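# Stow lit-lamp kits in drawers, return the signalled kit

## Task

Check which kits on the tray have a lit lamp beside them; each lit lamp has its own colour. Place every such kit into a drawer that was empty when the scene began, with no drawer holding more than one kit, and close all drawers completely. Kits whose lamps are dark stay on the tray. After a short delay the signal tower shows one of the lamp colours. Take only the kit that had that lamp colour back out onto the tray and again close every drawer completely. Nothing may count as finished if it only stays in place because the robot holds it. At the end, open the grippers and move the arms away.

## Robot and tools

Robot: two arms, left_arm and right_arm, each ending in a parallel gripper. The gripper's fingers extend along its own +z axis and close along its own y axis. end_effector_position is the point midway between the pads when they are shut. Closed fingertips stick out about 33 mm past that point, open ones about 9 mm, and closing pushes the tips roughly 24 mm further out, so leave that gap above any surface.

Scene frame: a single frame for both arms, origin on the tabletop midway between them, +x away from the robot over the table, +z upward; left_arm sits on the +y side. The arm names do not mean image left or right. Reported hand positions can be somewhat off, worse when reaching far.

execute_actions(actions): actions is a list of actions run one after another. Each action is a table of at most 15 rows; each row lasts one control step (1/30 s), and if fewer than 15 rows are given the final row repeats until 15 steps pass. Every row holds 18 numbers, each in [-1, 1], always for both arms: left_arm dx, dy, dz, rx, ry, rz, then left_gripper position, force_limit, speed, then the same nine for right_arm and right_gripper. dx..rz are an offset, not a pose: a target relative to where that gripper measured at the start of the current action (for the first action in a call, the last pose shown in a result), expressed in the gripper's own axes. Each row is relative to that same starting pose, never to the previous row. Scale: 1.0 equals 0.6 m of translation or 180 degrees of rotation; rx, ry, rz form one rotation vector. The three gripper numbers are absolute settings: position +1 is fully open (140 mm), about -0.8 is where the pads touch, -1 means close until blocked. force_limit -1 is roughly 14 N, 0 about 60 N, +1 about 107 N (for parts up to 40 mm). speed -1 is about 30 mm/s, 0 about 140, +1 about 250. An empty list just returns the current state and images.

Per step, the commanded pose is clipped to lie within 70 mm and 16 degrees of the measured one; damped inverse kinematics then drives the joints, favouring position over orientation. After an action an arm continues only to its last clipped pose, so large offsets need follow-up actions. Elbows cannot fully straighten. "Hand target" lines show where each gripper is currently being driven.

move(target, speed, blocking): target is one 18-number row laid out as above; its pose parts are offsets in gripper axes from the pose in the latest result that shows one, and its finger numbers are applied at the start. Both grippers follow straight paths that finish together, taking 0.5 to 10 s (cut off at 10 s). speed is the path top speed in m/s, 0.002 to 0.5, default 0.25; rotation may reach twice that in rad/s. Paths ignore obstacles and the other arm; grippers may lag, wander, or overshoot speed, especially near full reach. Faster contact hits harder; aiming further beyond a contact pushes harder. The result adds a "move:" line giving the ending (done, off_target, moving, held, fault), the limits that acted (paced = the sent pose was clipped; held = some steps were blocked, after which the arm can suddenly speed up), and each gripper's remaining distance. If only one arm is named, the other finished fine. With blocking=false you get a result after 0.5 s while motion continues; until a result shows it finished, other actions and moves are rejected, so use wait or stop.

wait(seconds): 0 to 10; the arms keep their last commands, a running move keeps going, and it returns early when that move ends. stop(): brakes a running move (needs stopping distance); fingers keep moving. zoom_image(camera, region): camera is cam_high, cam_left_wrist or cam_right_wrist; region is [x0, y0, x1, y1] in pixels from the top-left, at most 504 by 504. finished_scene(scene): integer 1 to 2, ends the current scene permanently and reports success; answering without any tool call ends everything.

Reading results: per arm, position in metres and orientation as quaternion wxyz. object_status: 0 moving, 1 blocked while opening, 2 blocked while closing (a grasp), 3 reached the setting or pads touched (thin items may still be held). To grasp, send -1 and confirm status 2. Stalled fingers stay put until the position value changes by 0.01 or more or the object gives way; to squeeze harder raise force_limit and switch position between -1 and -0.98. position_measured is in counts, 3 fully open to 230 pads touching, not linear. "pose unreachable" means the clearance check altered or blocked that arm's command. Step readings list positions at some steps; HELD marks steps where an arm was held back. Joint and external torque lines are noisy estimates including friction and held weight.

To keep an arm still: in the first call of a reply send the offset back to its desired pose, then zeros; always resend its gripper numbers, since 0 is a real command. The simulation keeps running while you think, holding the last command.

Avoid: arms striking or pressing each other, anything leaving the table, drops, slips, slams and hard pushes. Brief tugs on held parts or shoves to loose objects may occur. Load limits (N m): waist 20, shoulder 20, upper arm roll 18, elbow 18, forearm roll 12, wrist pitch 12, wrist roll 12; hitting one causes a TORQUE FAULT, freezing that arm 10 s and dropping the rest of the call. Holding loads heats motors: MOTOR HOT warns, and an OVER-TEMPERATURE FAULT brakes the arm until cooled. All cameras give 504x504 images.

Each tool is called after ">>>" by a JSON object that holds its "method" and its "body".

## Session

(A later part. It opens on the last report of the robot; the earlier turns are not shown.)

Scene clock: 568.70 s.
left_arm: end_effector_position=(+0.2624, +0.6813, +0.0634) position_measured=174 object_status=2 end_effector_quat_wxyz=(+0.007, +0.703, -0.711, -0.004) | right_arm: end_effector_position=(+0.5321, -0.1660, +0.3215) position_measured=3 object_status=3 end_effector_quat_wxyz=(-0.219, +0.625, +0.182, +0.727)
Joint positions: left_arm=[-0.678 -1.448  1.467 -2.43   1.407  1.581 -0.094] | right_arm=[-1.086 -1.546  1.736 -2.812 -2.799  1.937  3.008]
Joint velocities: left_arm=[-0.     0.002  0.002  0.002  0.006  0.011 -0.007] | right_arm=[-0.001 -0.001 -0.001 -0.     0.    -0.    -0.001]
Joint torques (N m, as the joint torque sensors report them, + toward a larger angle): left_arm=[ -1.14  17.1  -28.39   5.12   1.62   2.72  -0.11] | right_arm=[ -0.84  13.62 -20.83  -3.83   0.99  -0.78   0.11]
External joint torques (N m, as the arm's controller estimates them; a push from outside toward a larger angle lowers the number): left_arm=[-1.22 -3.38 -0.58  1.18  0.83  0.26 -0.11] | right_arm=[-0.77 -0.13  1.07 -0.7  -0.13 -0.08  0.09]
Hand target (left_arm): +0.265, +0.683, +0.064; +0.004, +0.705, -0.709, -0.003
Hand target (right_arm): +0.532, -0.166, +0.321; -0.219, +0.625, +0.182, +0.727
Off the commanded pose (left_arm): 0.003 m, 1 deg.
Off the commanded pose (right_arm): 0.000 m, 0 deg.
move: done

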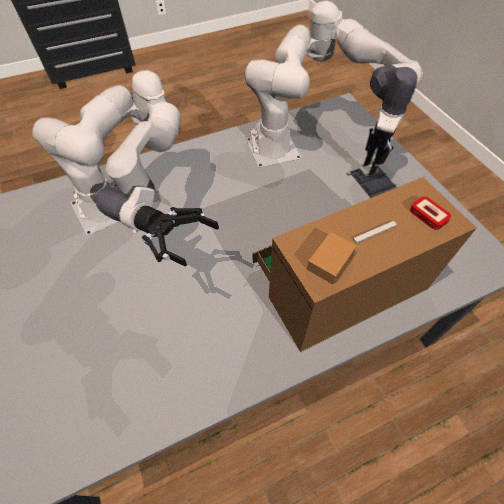

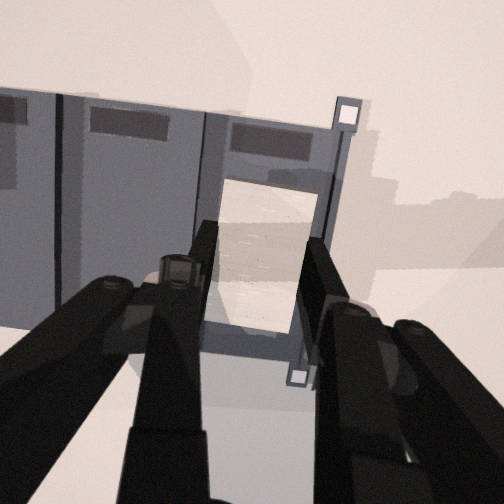

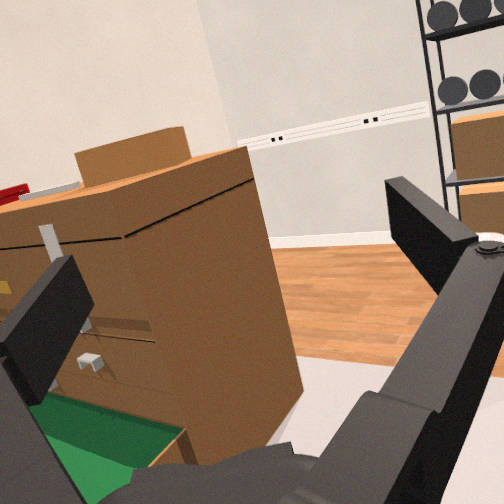

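>>> {"method": "move", "body": {"target": [0,-0.002,0.017,0,0,0,-1,0,-0.7,0,0,0,0,0,0,1,0,0], "speed": 0.02}}

>>> {"method": "move", "body": {"target": [0,0,0,0,0,0,-0.2,0,-0.5,0,0,0,0,0,0,1,0,0]}}

>>> {"method": "move", "body": {"target": [0,0,-0.27,0,0,0,-0.2,0,0,0,0,0,0,0,0,1,0,0], "speed": 0.15}}

Scene clock: 571.30 s.
left_arm: end_effector_position=(+0.2611, +0.6820, +0.0534) position_measured=174 object_status=2 end_effector_quat_wxyz=(+0.010, +0.704, -0.710, -0.005) | right_arm: end_effector_position=(+0.5321, -0.1660, +0.3215) position_measured=3 object_status=3 end_effector_quat_wxyz=(-0.219, +0.625, +0.182, +0.727)
Joint positions: left_arm=[-0.68  -1.45   1.492 -2.429  1.424  1.591 -0.096] | right_arm=[-1.086 -1.546  1.736 -2.812 -2.799  1.937  3.008]
Joint velocities: left_arm=[-0.001 -0.001  0.002  0.002  0.006  0.007 -0.001] | right_arm=[ 0.001 -0.    -0.001 -0.001 -0.001 -0.    -0.   ]
Joint torques (N m, as the joint torque sensors report them, + toward a larger angle): left_arm=[ -1.66  17.18 -28.94   2.4    1.66   2.89   0.1 ] | right_arm=[ -0.41  13.34 -21.05  -3.87   1.    -0.73   0.13]
External joint torques (N m, as the arm's controller estimates them; a push from outside toward a larger angle lowers the number): left_arm=[-1.71 -3.34 -1.13 -1.21  0.88  0.44  0.1 ] | right_arm=[-0.42 -0.43  0.83 -0.81 -0.12 -0.02  0.1 ]
Hand target (left_arm): +0.263, +0.681, +0.053; +0.007, +0.703, -0.711, -0.004
Hand target (right_arm): +0.532, -0.166, +0.321; -0.219, +0.625, +0.182, +0.727
Off the commanded pose (left_arm): 0.003 m, 0 deg.
Off the commanded pose (right_arm): 0.000 m, 0 deg.
move: done

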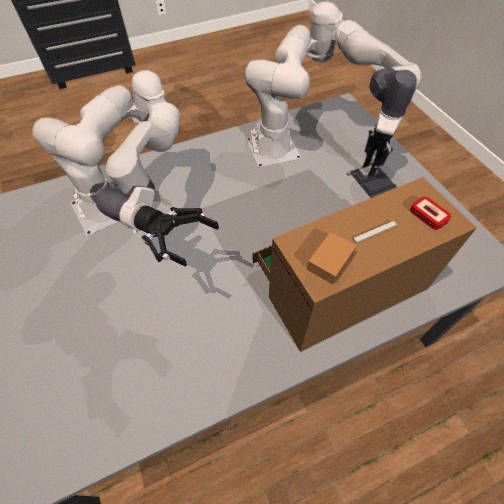

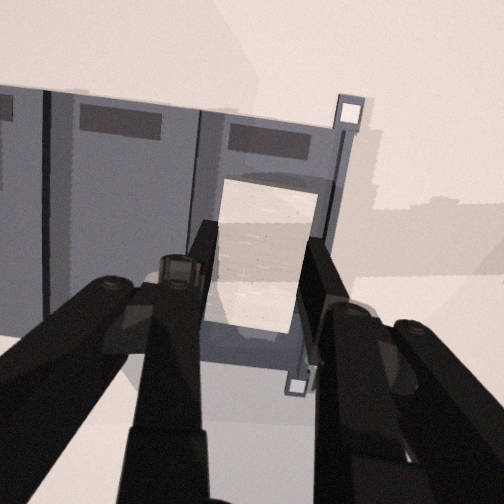

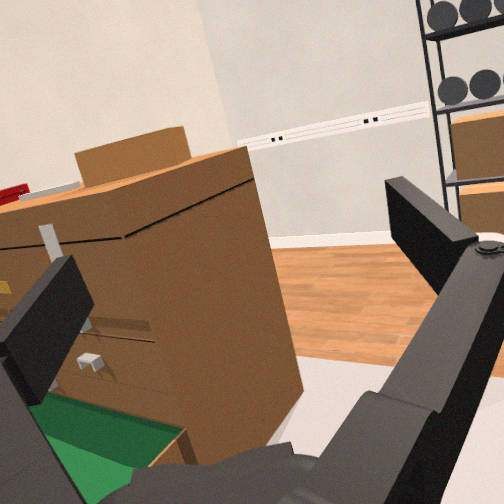

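Scene clock: 571.80 s.
left_arm: end_effector_position=(+0.2611, +0.6820, +0.0534) position_measured=154 object_status=3 end_effector_quat_wxyz=(+0.010, +0.704, -0.710, -0.005) | right_arm: end_effector_position=(+0.5321, -0.1660, +0.3215) position_measured=3 object_status=3 end_effector_quat_wxyz=(-0.219, +0.625, +0.182, +0.727)
Joint positions: left_arm=[-0.68  -1.45   1.492 -2.429  1.424  1.591 -0.096] | right_arm=[-1.086 -1.546  1.736 -2.812 -2.799  1.937  3.008]
Joint velocities: left_arm=[-0.001  0.001  0.     0.001  0.    -0.001 -0.001] | right_arm=[ 0.    -0.001  0.001 -0.001  0.001 -0.     0.   ]
Joint torques (N m, as the joint torque sensors report them, + toward a larger angle): left_arm=[ -0.05  18.78 -28.91   3.2    0.55   2.44   0.05] | right_arm=[ -0.58  13.55 -20.6   -3.85   1.01  -0.74   0.12]
External joint torques (N m, as the arm's controller estimates them; a push from outside toward a larger angle lowers the number): left_arm=[ 0.02 -1.75 -1.1  -0.31 -0.22 -0.01  0.04] | right_arm=[-0.55 -0.21  1.24 -0.73 -0.11 -0.04  0.1 ]
Hand target (left_arm): +0.261, +0.682, +0.053; +0.010, +0.704, -0.710, -0.005
Hand target (right_arm): +0.532, -0.166, +0.321; -0.219, +0.625, +0.182, +0.727
Off the commanded pose (left_arm): 0.000 m, 0 deg.
Off the commanded pose (right_arm): 0.000 m, 0 deg.
move: done

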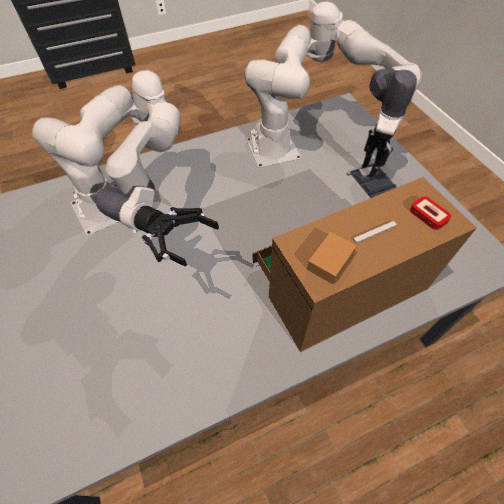

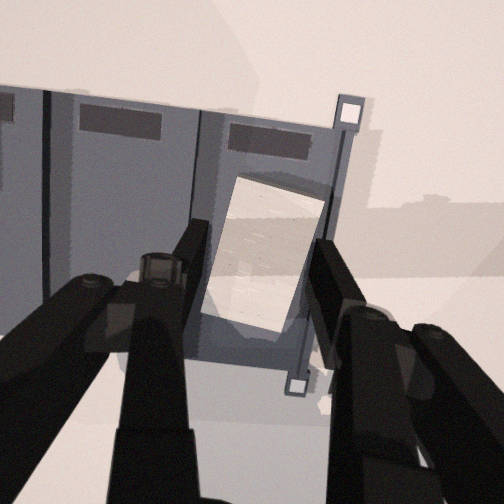

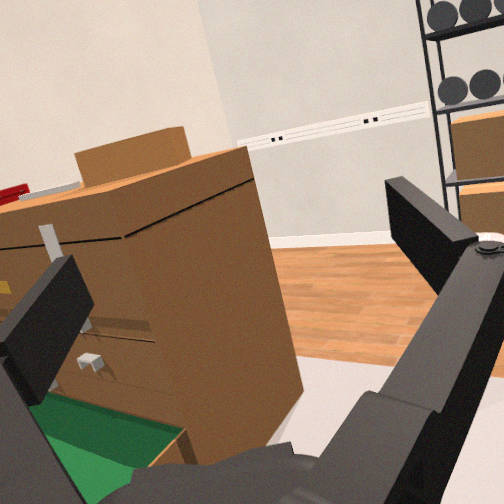

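Scene clock: 573.43 s.
left_arm: end_effector_position=(+0.2647, +0.6851, +0.2164) position_measured=154 object_status=3 end_effector_quat_wxyz=(+0.007, +0.707, -0.707, -0.002) | right_arm: end_effector_position=(+0.5321, -0.1660, +0.3215) position_measured=3 object_status=3 end_effector_quat_wxyz=(-0.219, +0.625, +0.182, +0.727)
Joint positions: left_arm=[-0.716 -1.333  1.148 -2.266  1.106  1.401 -0.063] | right_arm=[-1.086 -1.546  1.736 -2.812 -2.799  1.937  3.008]
Joint velocities: left_arm=[-0.001  0.001  0.001  0.003 -0.004 -0.012  0.008] | right_arm=[ 0.    -0.001  0.001  0.    -0.001  0.    -0.002]
Joint torques (N m, as the joint torque sensors report them, + toward a larger angle): left_arm=[ -0.92  19.66 -29.18  10.62  -0.51   1.96   0.32] | right_arm=[ -0.44  13.57 -20.63  -4.16   1.03  -0.72   0.15]
External joint torques (N m, as the arm's controller estimates them; a push from outside toward a larger angle lowers the number): left_arm=[-0.91 -1.2  -2.4   1.34 -1.28 -0.5   0.32] | right_arm=[-0.49 -0.18  1.17 -1.15 -0.08 -0.01  0.12]
Hand target (left_arm): +0.264, +0.684, +0.217; +0.009, +0.705, -0.710, -0.003
Hand target (right_arm): +0.532, -0.166, +0.321; -0.219, +0.625, +0.182, +0.727
Off the commanded pose (left_arm): 0.002 m, 1 deg.
Off the commanded pose (right_arm): 0.000 m, 0 deg.
move: done

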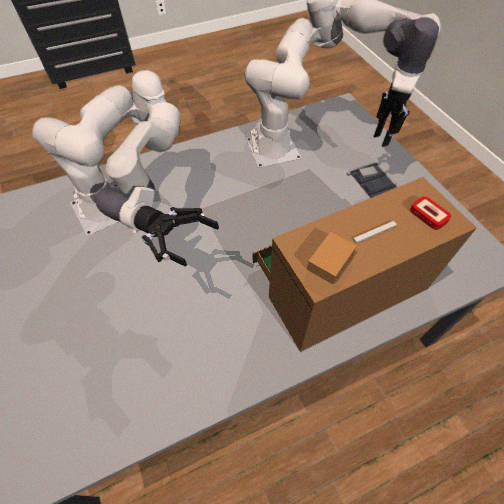

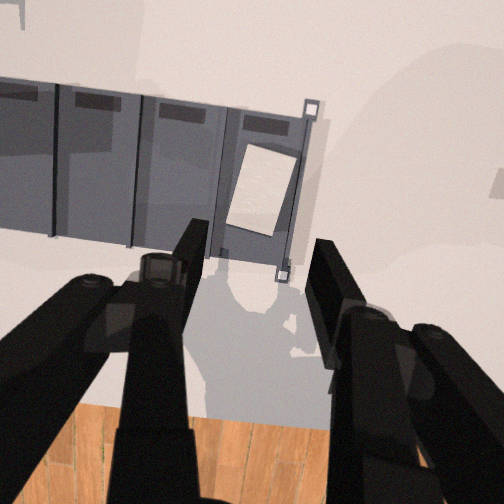

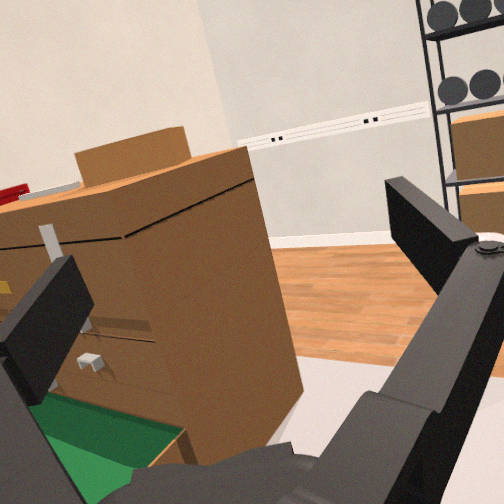

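>>> {"method": "move", "body": {"target": [0.663,-0.283,0.06,0.196,-0.196,0.472,-0.2,0,0,0,0,0,0,0,0,1,0,0]}}

Scene clock: 578.33 s.
left_arm: end_effector_position=(+0.4354, +0.2832, +0.1930) position_measured=154 object_status=3 end_effector_quat_wxyz=(+0.388, -0.011, +0.922, -0.010) | right_arm: end_effector_position=(+0.5321, -0.1660, +0.3215) position_measured=3 object_status=3 end_effector_quat_wxyz=(-0.219, +0.625, +0.182, +0.727)
Joint positions: left_arm=[-1.24  -1.469  1.293 -2.907  2.033  1.903  0.251] | right_arm=[-1.086 -1.546  1.736 -2.812 -2.799  1.937  3.008]
Joint velocities: left_arm=[ 0.002 -0.001  0.     0.001  0.007  0.012  0.021] | right_arm=[ 0.001 -0.    -0.001 -0.001  0.001  0.    -0.001]
Joint torques (N m, as the joint torque sensors report them, + toward a larger angle): left_arm=[ -1.59  11.73 -19.66   8.76   2.56   2.67   0.28] | right_arm=[ -0.39  13.56 -20.73  -4.03   1.04  -0.74   0.14]
External joint torques (N m, as the arm's controller estimates them; a push from outside toward a larger angle lowers the number): left_arm=[-1.73 -0.25  0.12  1.38  0.98  0.45  0.3 ] | right_arm=[-0.43 -0.16  1.13 -0.98 -0.08 -0.03  0.11]
Hand target (left_arm): +0.437, +0.282, +0.194; +0.390, -0.005, +0.921, -0.009
Hand target (right_arm): +0.532, -0.166, +0.321; -0.219, +0.625, +0.182, +0.727
Off the commanded pose (left_arm): 0.013 m, 2 deg.
Off the commanded pose (right_arm): 0.000 m, 0 deg.
move: off_target (left_arm)

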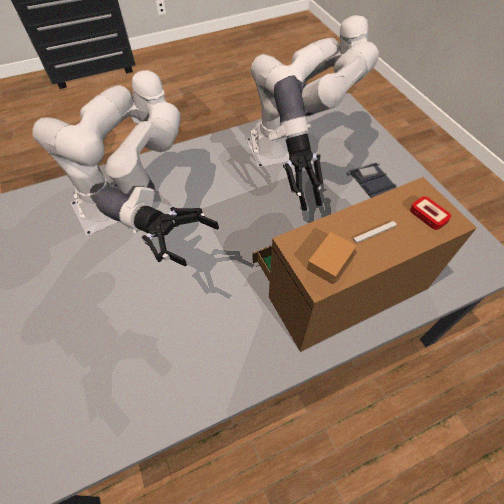

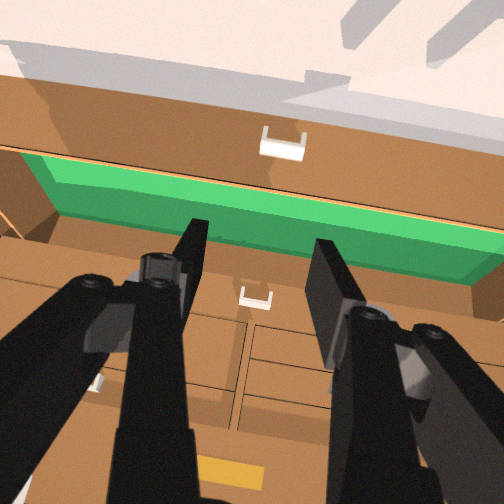

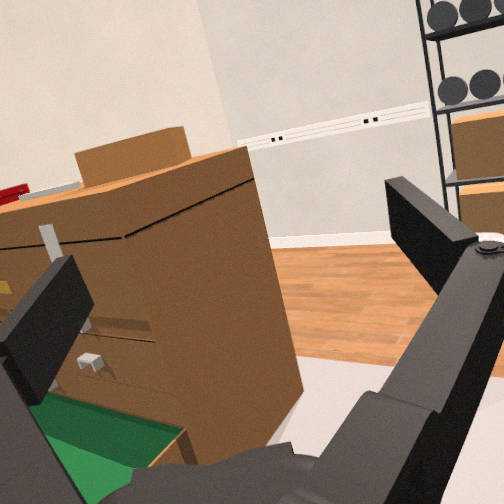

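>>> {"method": "move", "body": {"target": [0.12,0.006,0.122,0,0,0,-0.2,0,0,0,0,0,0,0,0,1,0,0], "speed": 0.12}}

Scene clock: 580.67 s.
left_arm: end_effector_position=(+0.4348, +0.2843, +0.0878) position_measured=154 object_status=3 end_effector_quat_wxyz=(+0.386, -0.006, +0.922, -0.006) | right_arm: end_effector_position=(+0.5321, -0.1660, +0.3215) position_measured=3 object_status=3 end_effector_quat_wxyz=(-0.219, +0.625, +0.182, +0.727)
Joint positions: left_arm=[-1.277 -1.449  1.685 -2.907  2.44   1.96   0.162] | right_arm=[-1.086 -1.546  1.736 -2.812 -2.799  1.937  3.008]
Joint velocities: left_arm=[-0.001 -0.011  0.005  0.001  0.02  -0.    -0.016] | right_arm=[-0.001  0.001 -0.     0.    -0.     0.     0.001]
Joint torques (N m, as the joint torque sensors report them, + toward a larger angle): left_arm=[ -1.16  10.48 -19.76  -0.1    2.31   1.94  -0.04] | right_arm=[ -0.51  13.64 -20.62  -3.94   0.99  -0.74   0.1 ]
External joint torques (N m, as the arm's controller estimates them; a push from outside toward a larger angle lowers the number): left_arm=[-1.17 -2.3   0.45  0.81  0.85 -0.12 -0.02] | right_arm=[-0.54 -0.14  1.24 -0.92 -0.13 -0.03  0.08]
Hand target (left_arm): +0.436, +0.284, +0.088; +0.388, -0.010, +0.922, -0.008
Hand target (right_arm): +0.532, -0.166, +0.321; -0.219, +0.625, +0.182, +0.727
Off the commanded pose (left_arm): 0.004 m, 1 deg.
Off the commanded pose (right_arm): 0.000 m, 0 deg.
move: off_target (left_arm)

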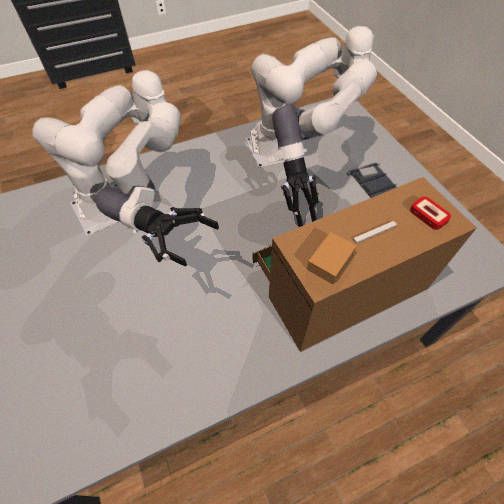

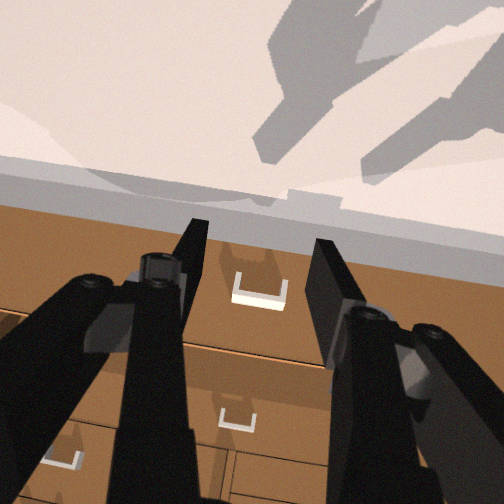

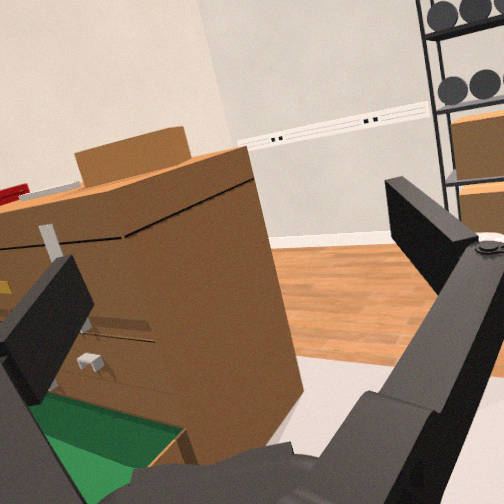

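>>> {"method": "move", "body": {"target": [-0.207,0.012,0.207,0,0,0,-0.2,0,0,0,0,0,0,0,0,1,0,0], "speed": 0.07}}

>>> {"method": "move", "body": {"target": [0.08,0,-0.16,0,0,0,-0.2,0,0,0,0,0,0,0,0,1,0,0], "speed": 0.15}}

Scene clock: 586.97 s.
left_arm: end_effector_position=(+0.6094, +0.2914, +0.0893) position_measured=154 object_status=3 end_effector_quat_wxyz=(+0.387, -0.014, +0.922, -0.006) | right_arm: end_effector_position=(+0.5321, -0.1660, +0.3215) position_measured=3 object_status=3 end_effector_quat_wxyz=(-0.219, +0.625, +0.182, +0.727)
Joint positions: left_arm=[-1.661 -1.498  1.685 -2.372  2.36   2.049  0.275] | right_arm=[-1.086 -1.546  1.736 -2.812 -2.799  1.937  3.008]
Joint velocities: left_arm=[ 0.    -0.001 -0.001  0.004 -0.009  0.005  0.019] | right_arm=[-0.    -0.    -0.001 -0.     0.001  0.    -0.001]
Joint torques (N m, as the joint torque sensors report them, + toward a larger angle): left_arm=[ -3.38  19.58 -30.31   3.84   0.68   3.4    0.39] | right_arm=[ -0.44  13.44 -20.72  -4.01   1.03  -0.75   0.12]
External joint torques (N m, as the arm's controller estimates them; a push from outside toward a larger angle lowers the number): left_arm=[-3.49 -2.46 -0.73  3.63 -0.62  1.13  0.41] | right_arm=[-0.36 -0.29  1.11 -0.9  -0.09 -0.06  0.09]
Hand target (left_arm): +0.610, +0.288, +0.089; +0.387, -0.007, +0.922, -0.008
Hand target (right_arm): +0.532, -0.166, +0.321; -0.219, +0.625, +0.182, +0.727
Off the commanded pose (left_arm): 0.002 m, 1 deg.
Off the commanded pose (right_arm): 0.000 m, 0 deg.
move: done

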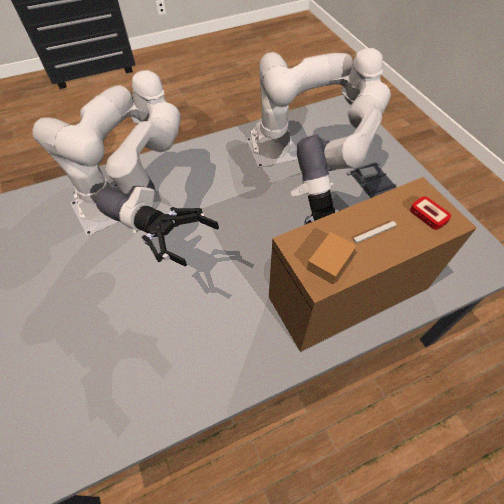

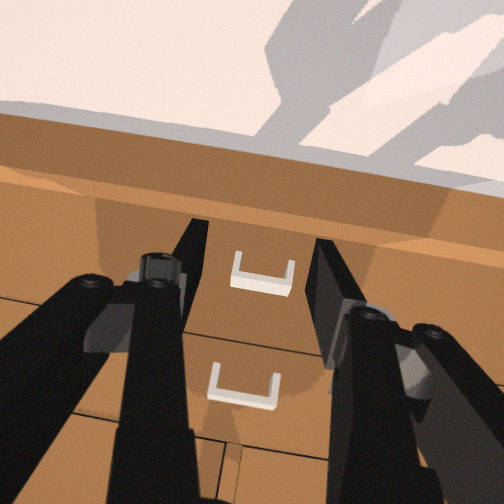

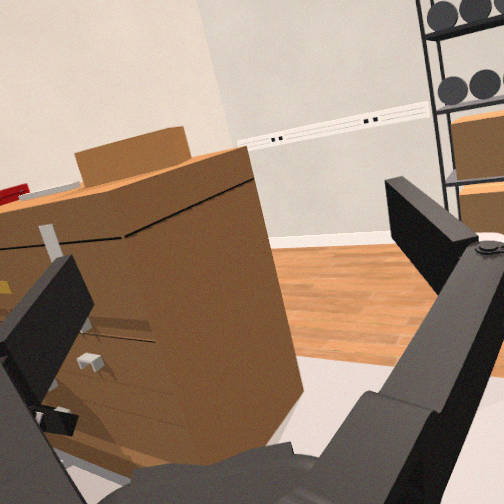

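Scene clock: 588.17 s.
left_arm: end_effector_position=(+0.5092, +0.2916, +0.1232) position_measured=154 object_status=3 end_effector_quat_wxyz=(+0.389, -0.009, +0.921, -0.005) | right_arm: end_effector_position=(+0.5321, -0.1660, +0.3215) position_measured=3 object_status=3 end_effector_quat_wxyz=(-0.219, +0.625, +0.182, +0.727)
Joint positions: left_arm=[-1.42  -1.453  1.583 -2.7    2.303  1.979  0.231] | right_arm=[-1.086 -1.546  1.736 -2.812 -2.799  1.937  3.008]
Joint velocities: left_arm=[ 0.001  0.    -0.    -0.002 -0.002 -0.011 -0.009] | right_arm=[-0.001 -0.001  0.001  0.     0.     0.001 -0.001]
Joint torques (N m, as the joint torque sensors report them, + toward a larger angle): left_arm=[  1.72  13.51 -27.2    0.71   0.12   1.93  -0.14] | right_arm=[ -0.53  13.41 -20.83  -3.66   1.03  -0.75   0.12]
External joint torques (N m, as the arm's controller estimates them; a push from outside toward a larger angle lowers the number): left_arm=[ 1.76 -1.99 -2.72 -1.07 -1.29 -0.24 -0.12] | right_arm=[-0.52 -0.33  1.   -0.61 -0.09 -0.05  0.09]
Hand target (left_arm): +0.508, +0.293, +0.123; +0.387, -0.014, +0.922, -0.006
Hand target (right_arm): +0.532, -0.166, +0.321; -0.219, +0.625, +0.182, +0.727
Off the commanded pose (left_arm): 0.003 m, 1 deg.
Off the commanded pose (right_arm): 0.000 m, 0 deg.
move: done

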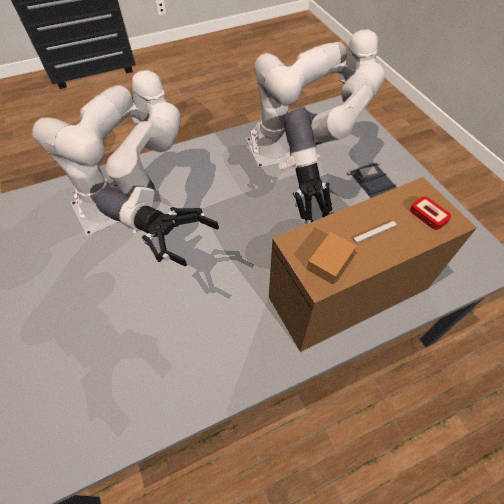

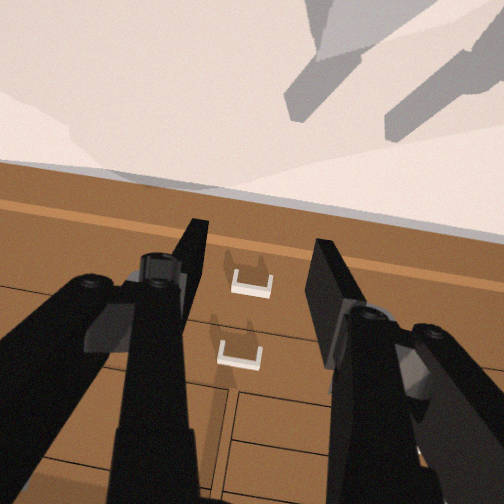

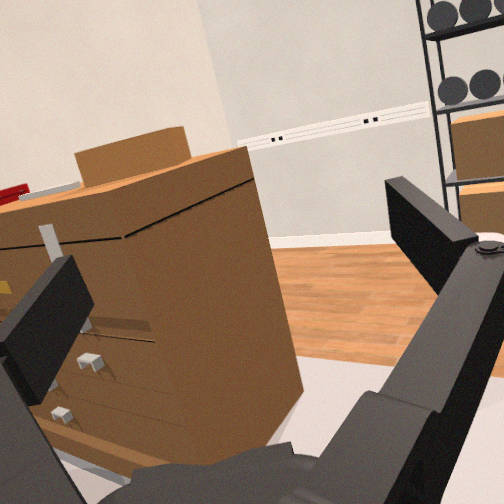

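Shut. Retreat further.

>>> {"method": "move", "body": {"target": [0.0,0,-0.2,0,0,0,-0.2,0,0,0,0,0,0,0,0,1,0,0]}}

>>> {"method": "finished_scene", "body": {"scene": 1}}

Scene clock: 590.40 s.
left_arm: end_effector_position=(+0.4256, +0.2937, +0.2101) position_measured=154 object_status=3 end_effector_quat_wxyz=(+0.390, -0.015, +0.921, -0.009) | right_arm: end_effector_position=(+0.5321, -0.1660, +0.3215) position_measured=3 object_status=3 end_effector_quat_wxyz=(-0.219, +0.625, +0.182, +0.727)
Joint positions: left_arm=[-1.174 -1.487  1.225 -2.934  1.963  1.908  0.288] | right_arm=[-1.086 -1.546  1.736 -2.812 -2.799  1.937  3.008]
Joint velocities: left_arm=[ 0.002  0.004 -0.003 -0.    -0.017 -0.002  0.023] | right_arm=[-0.001  0.    -0.    -0.     0.001 -0.    -0.001]
Joint torques (N m, as the joint torque sensors report them, + toward a larger angle): left_arm=[  1.4   10.75 -20.56   6.59   0.49   1.98   0.21] | right_arm=[ -0.61  13.32 -20.49  -3.89   1.05  -0.76   0.14]
External joint torques (N m, as the arm's controller estimates them; a push from outside toward a larger angle lowers the number): left_arm=[ 1.41 -0.82 -1.76 -1.99 -1.07 -0.32  0.24] | right_arm=[-0.56 -0.44  1.41 -0.79 -0.08 -0.06  0.11]
Hand target (left_arm): +0.424, +0.294, +0.209; +0.387, -0.010, +0.922, -0.006
Hand target (right_arm): +0.532, -0.166, +0.321; -0.219, +0.625, +0.182, +0.727
Off the commanded pose (left_arm): 0.004 m, 1 deg.
Off the commanded pose (right_arm): 0.000 m, 0 deg.
move: off_target (left_arm)

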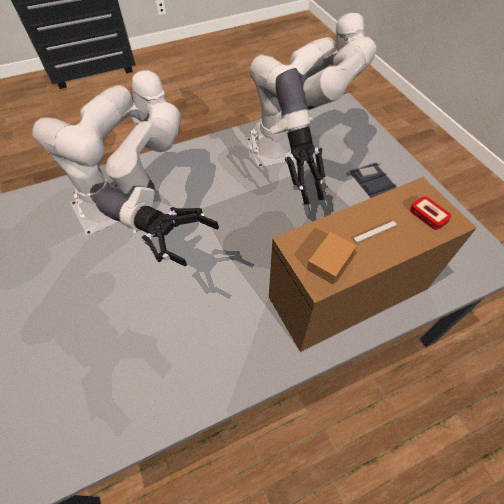

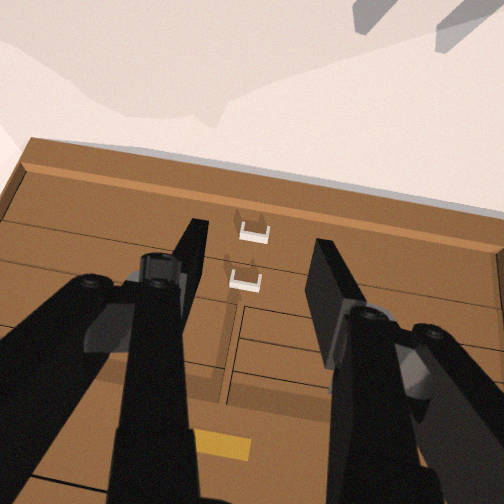

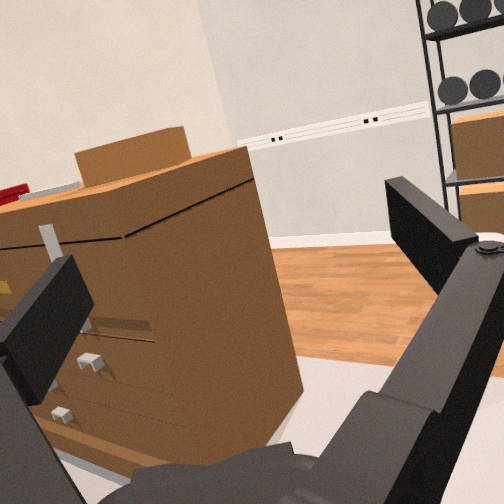

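The scene is finished: the task was done.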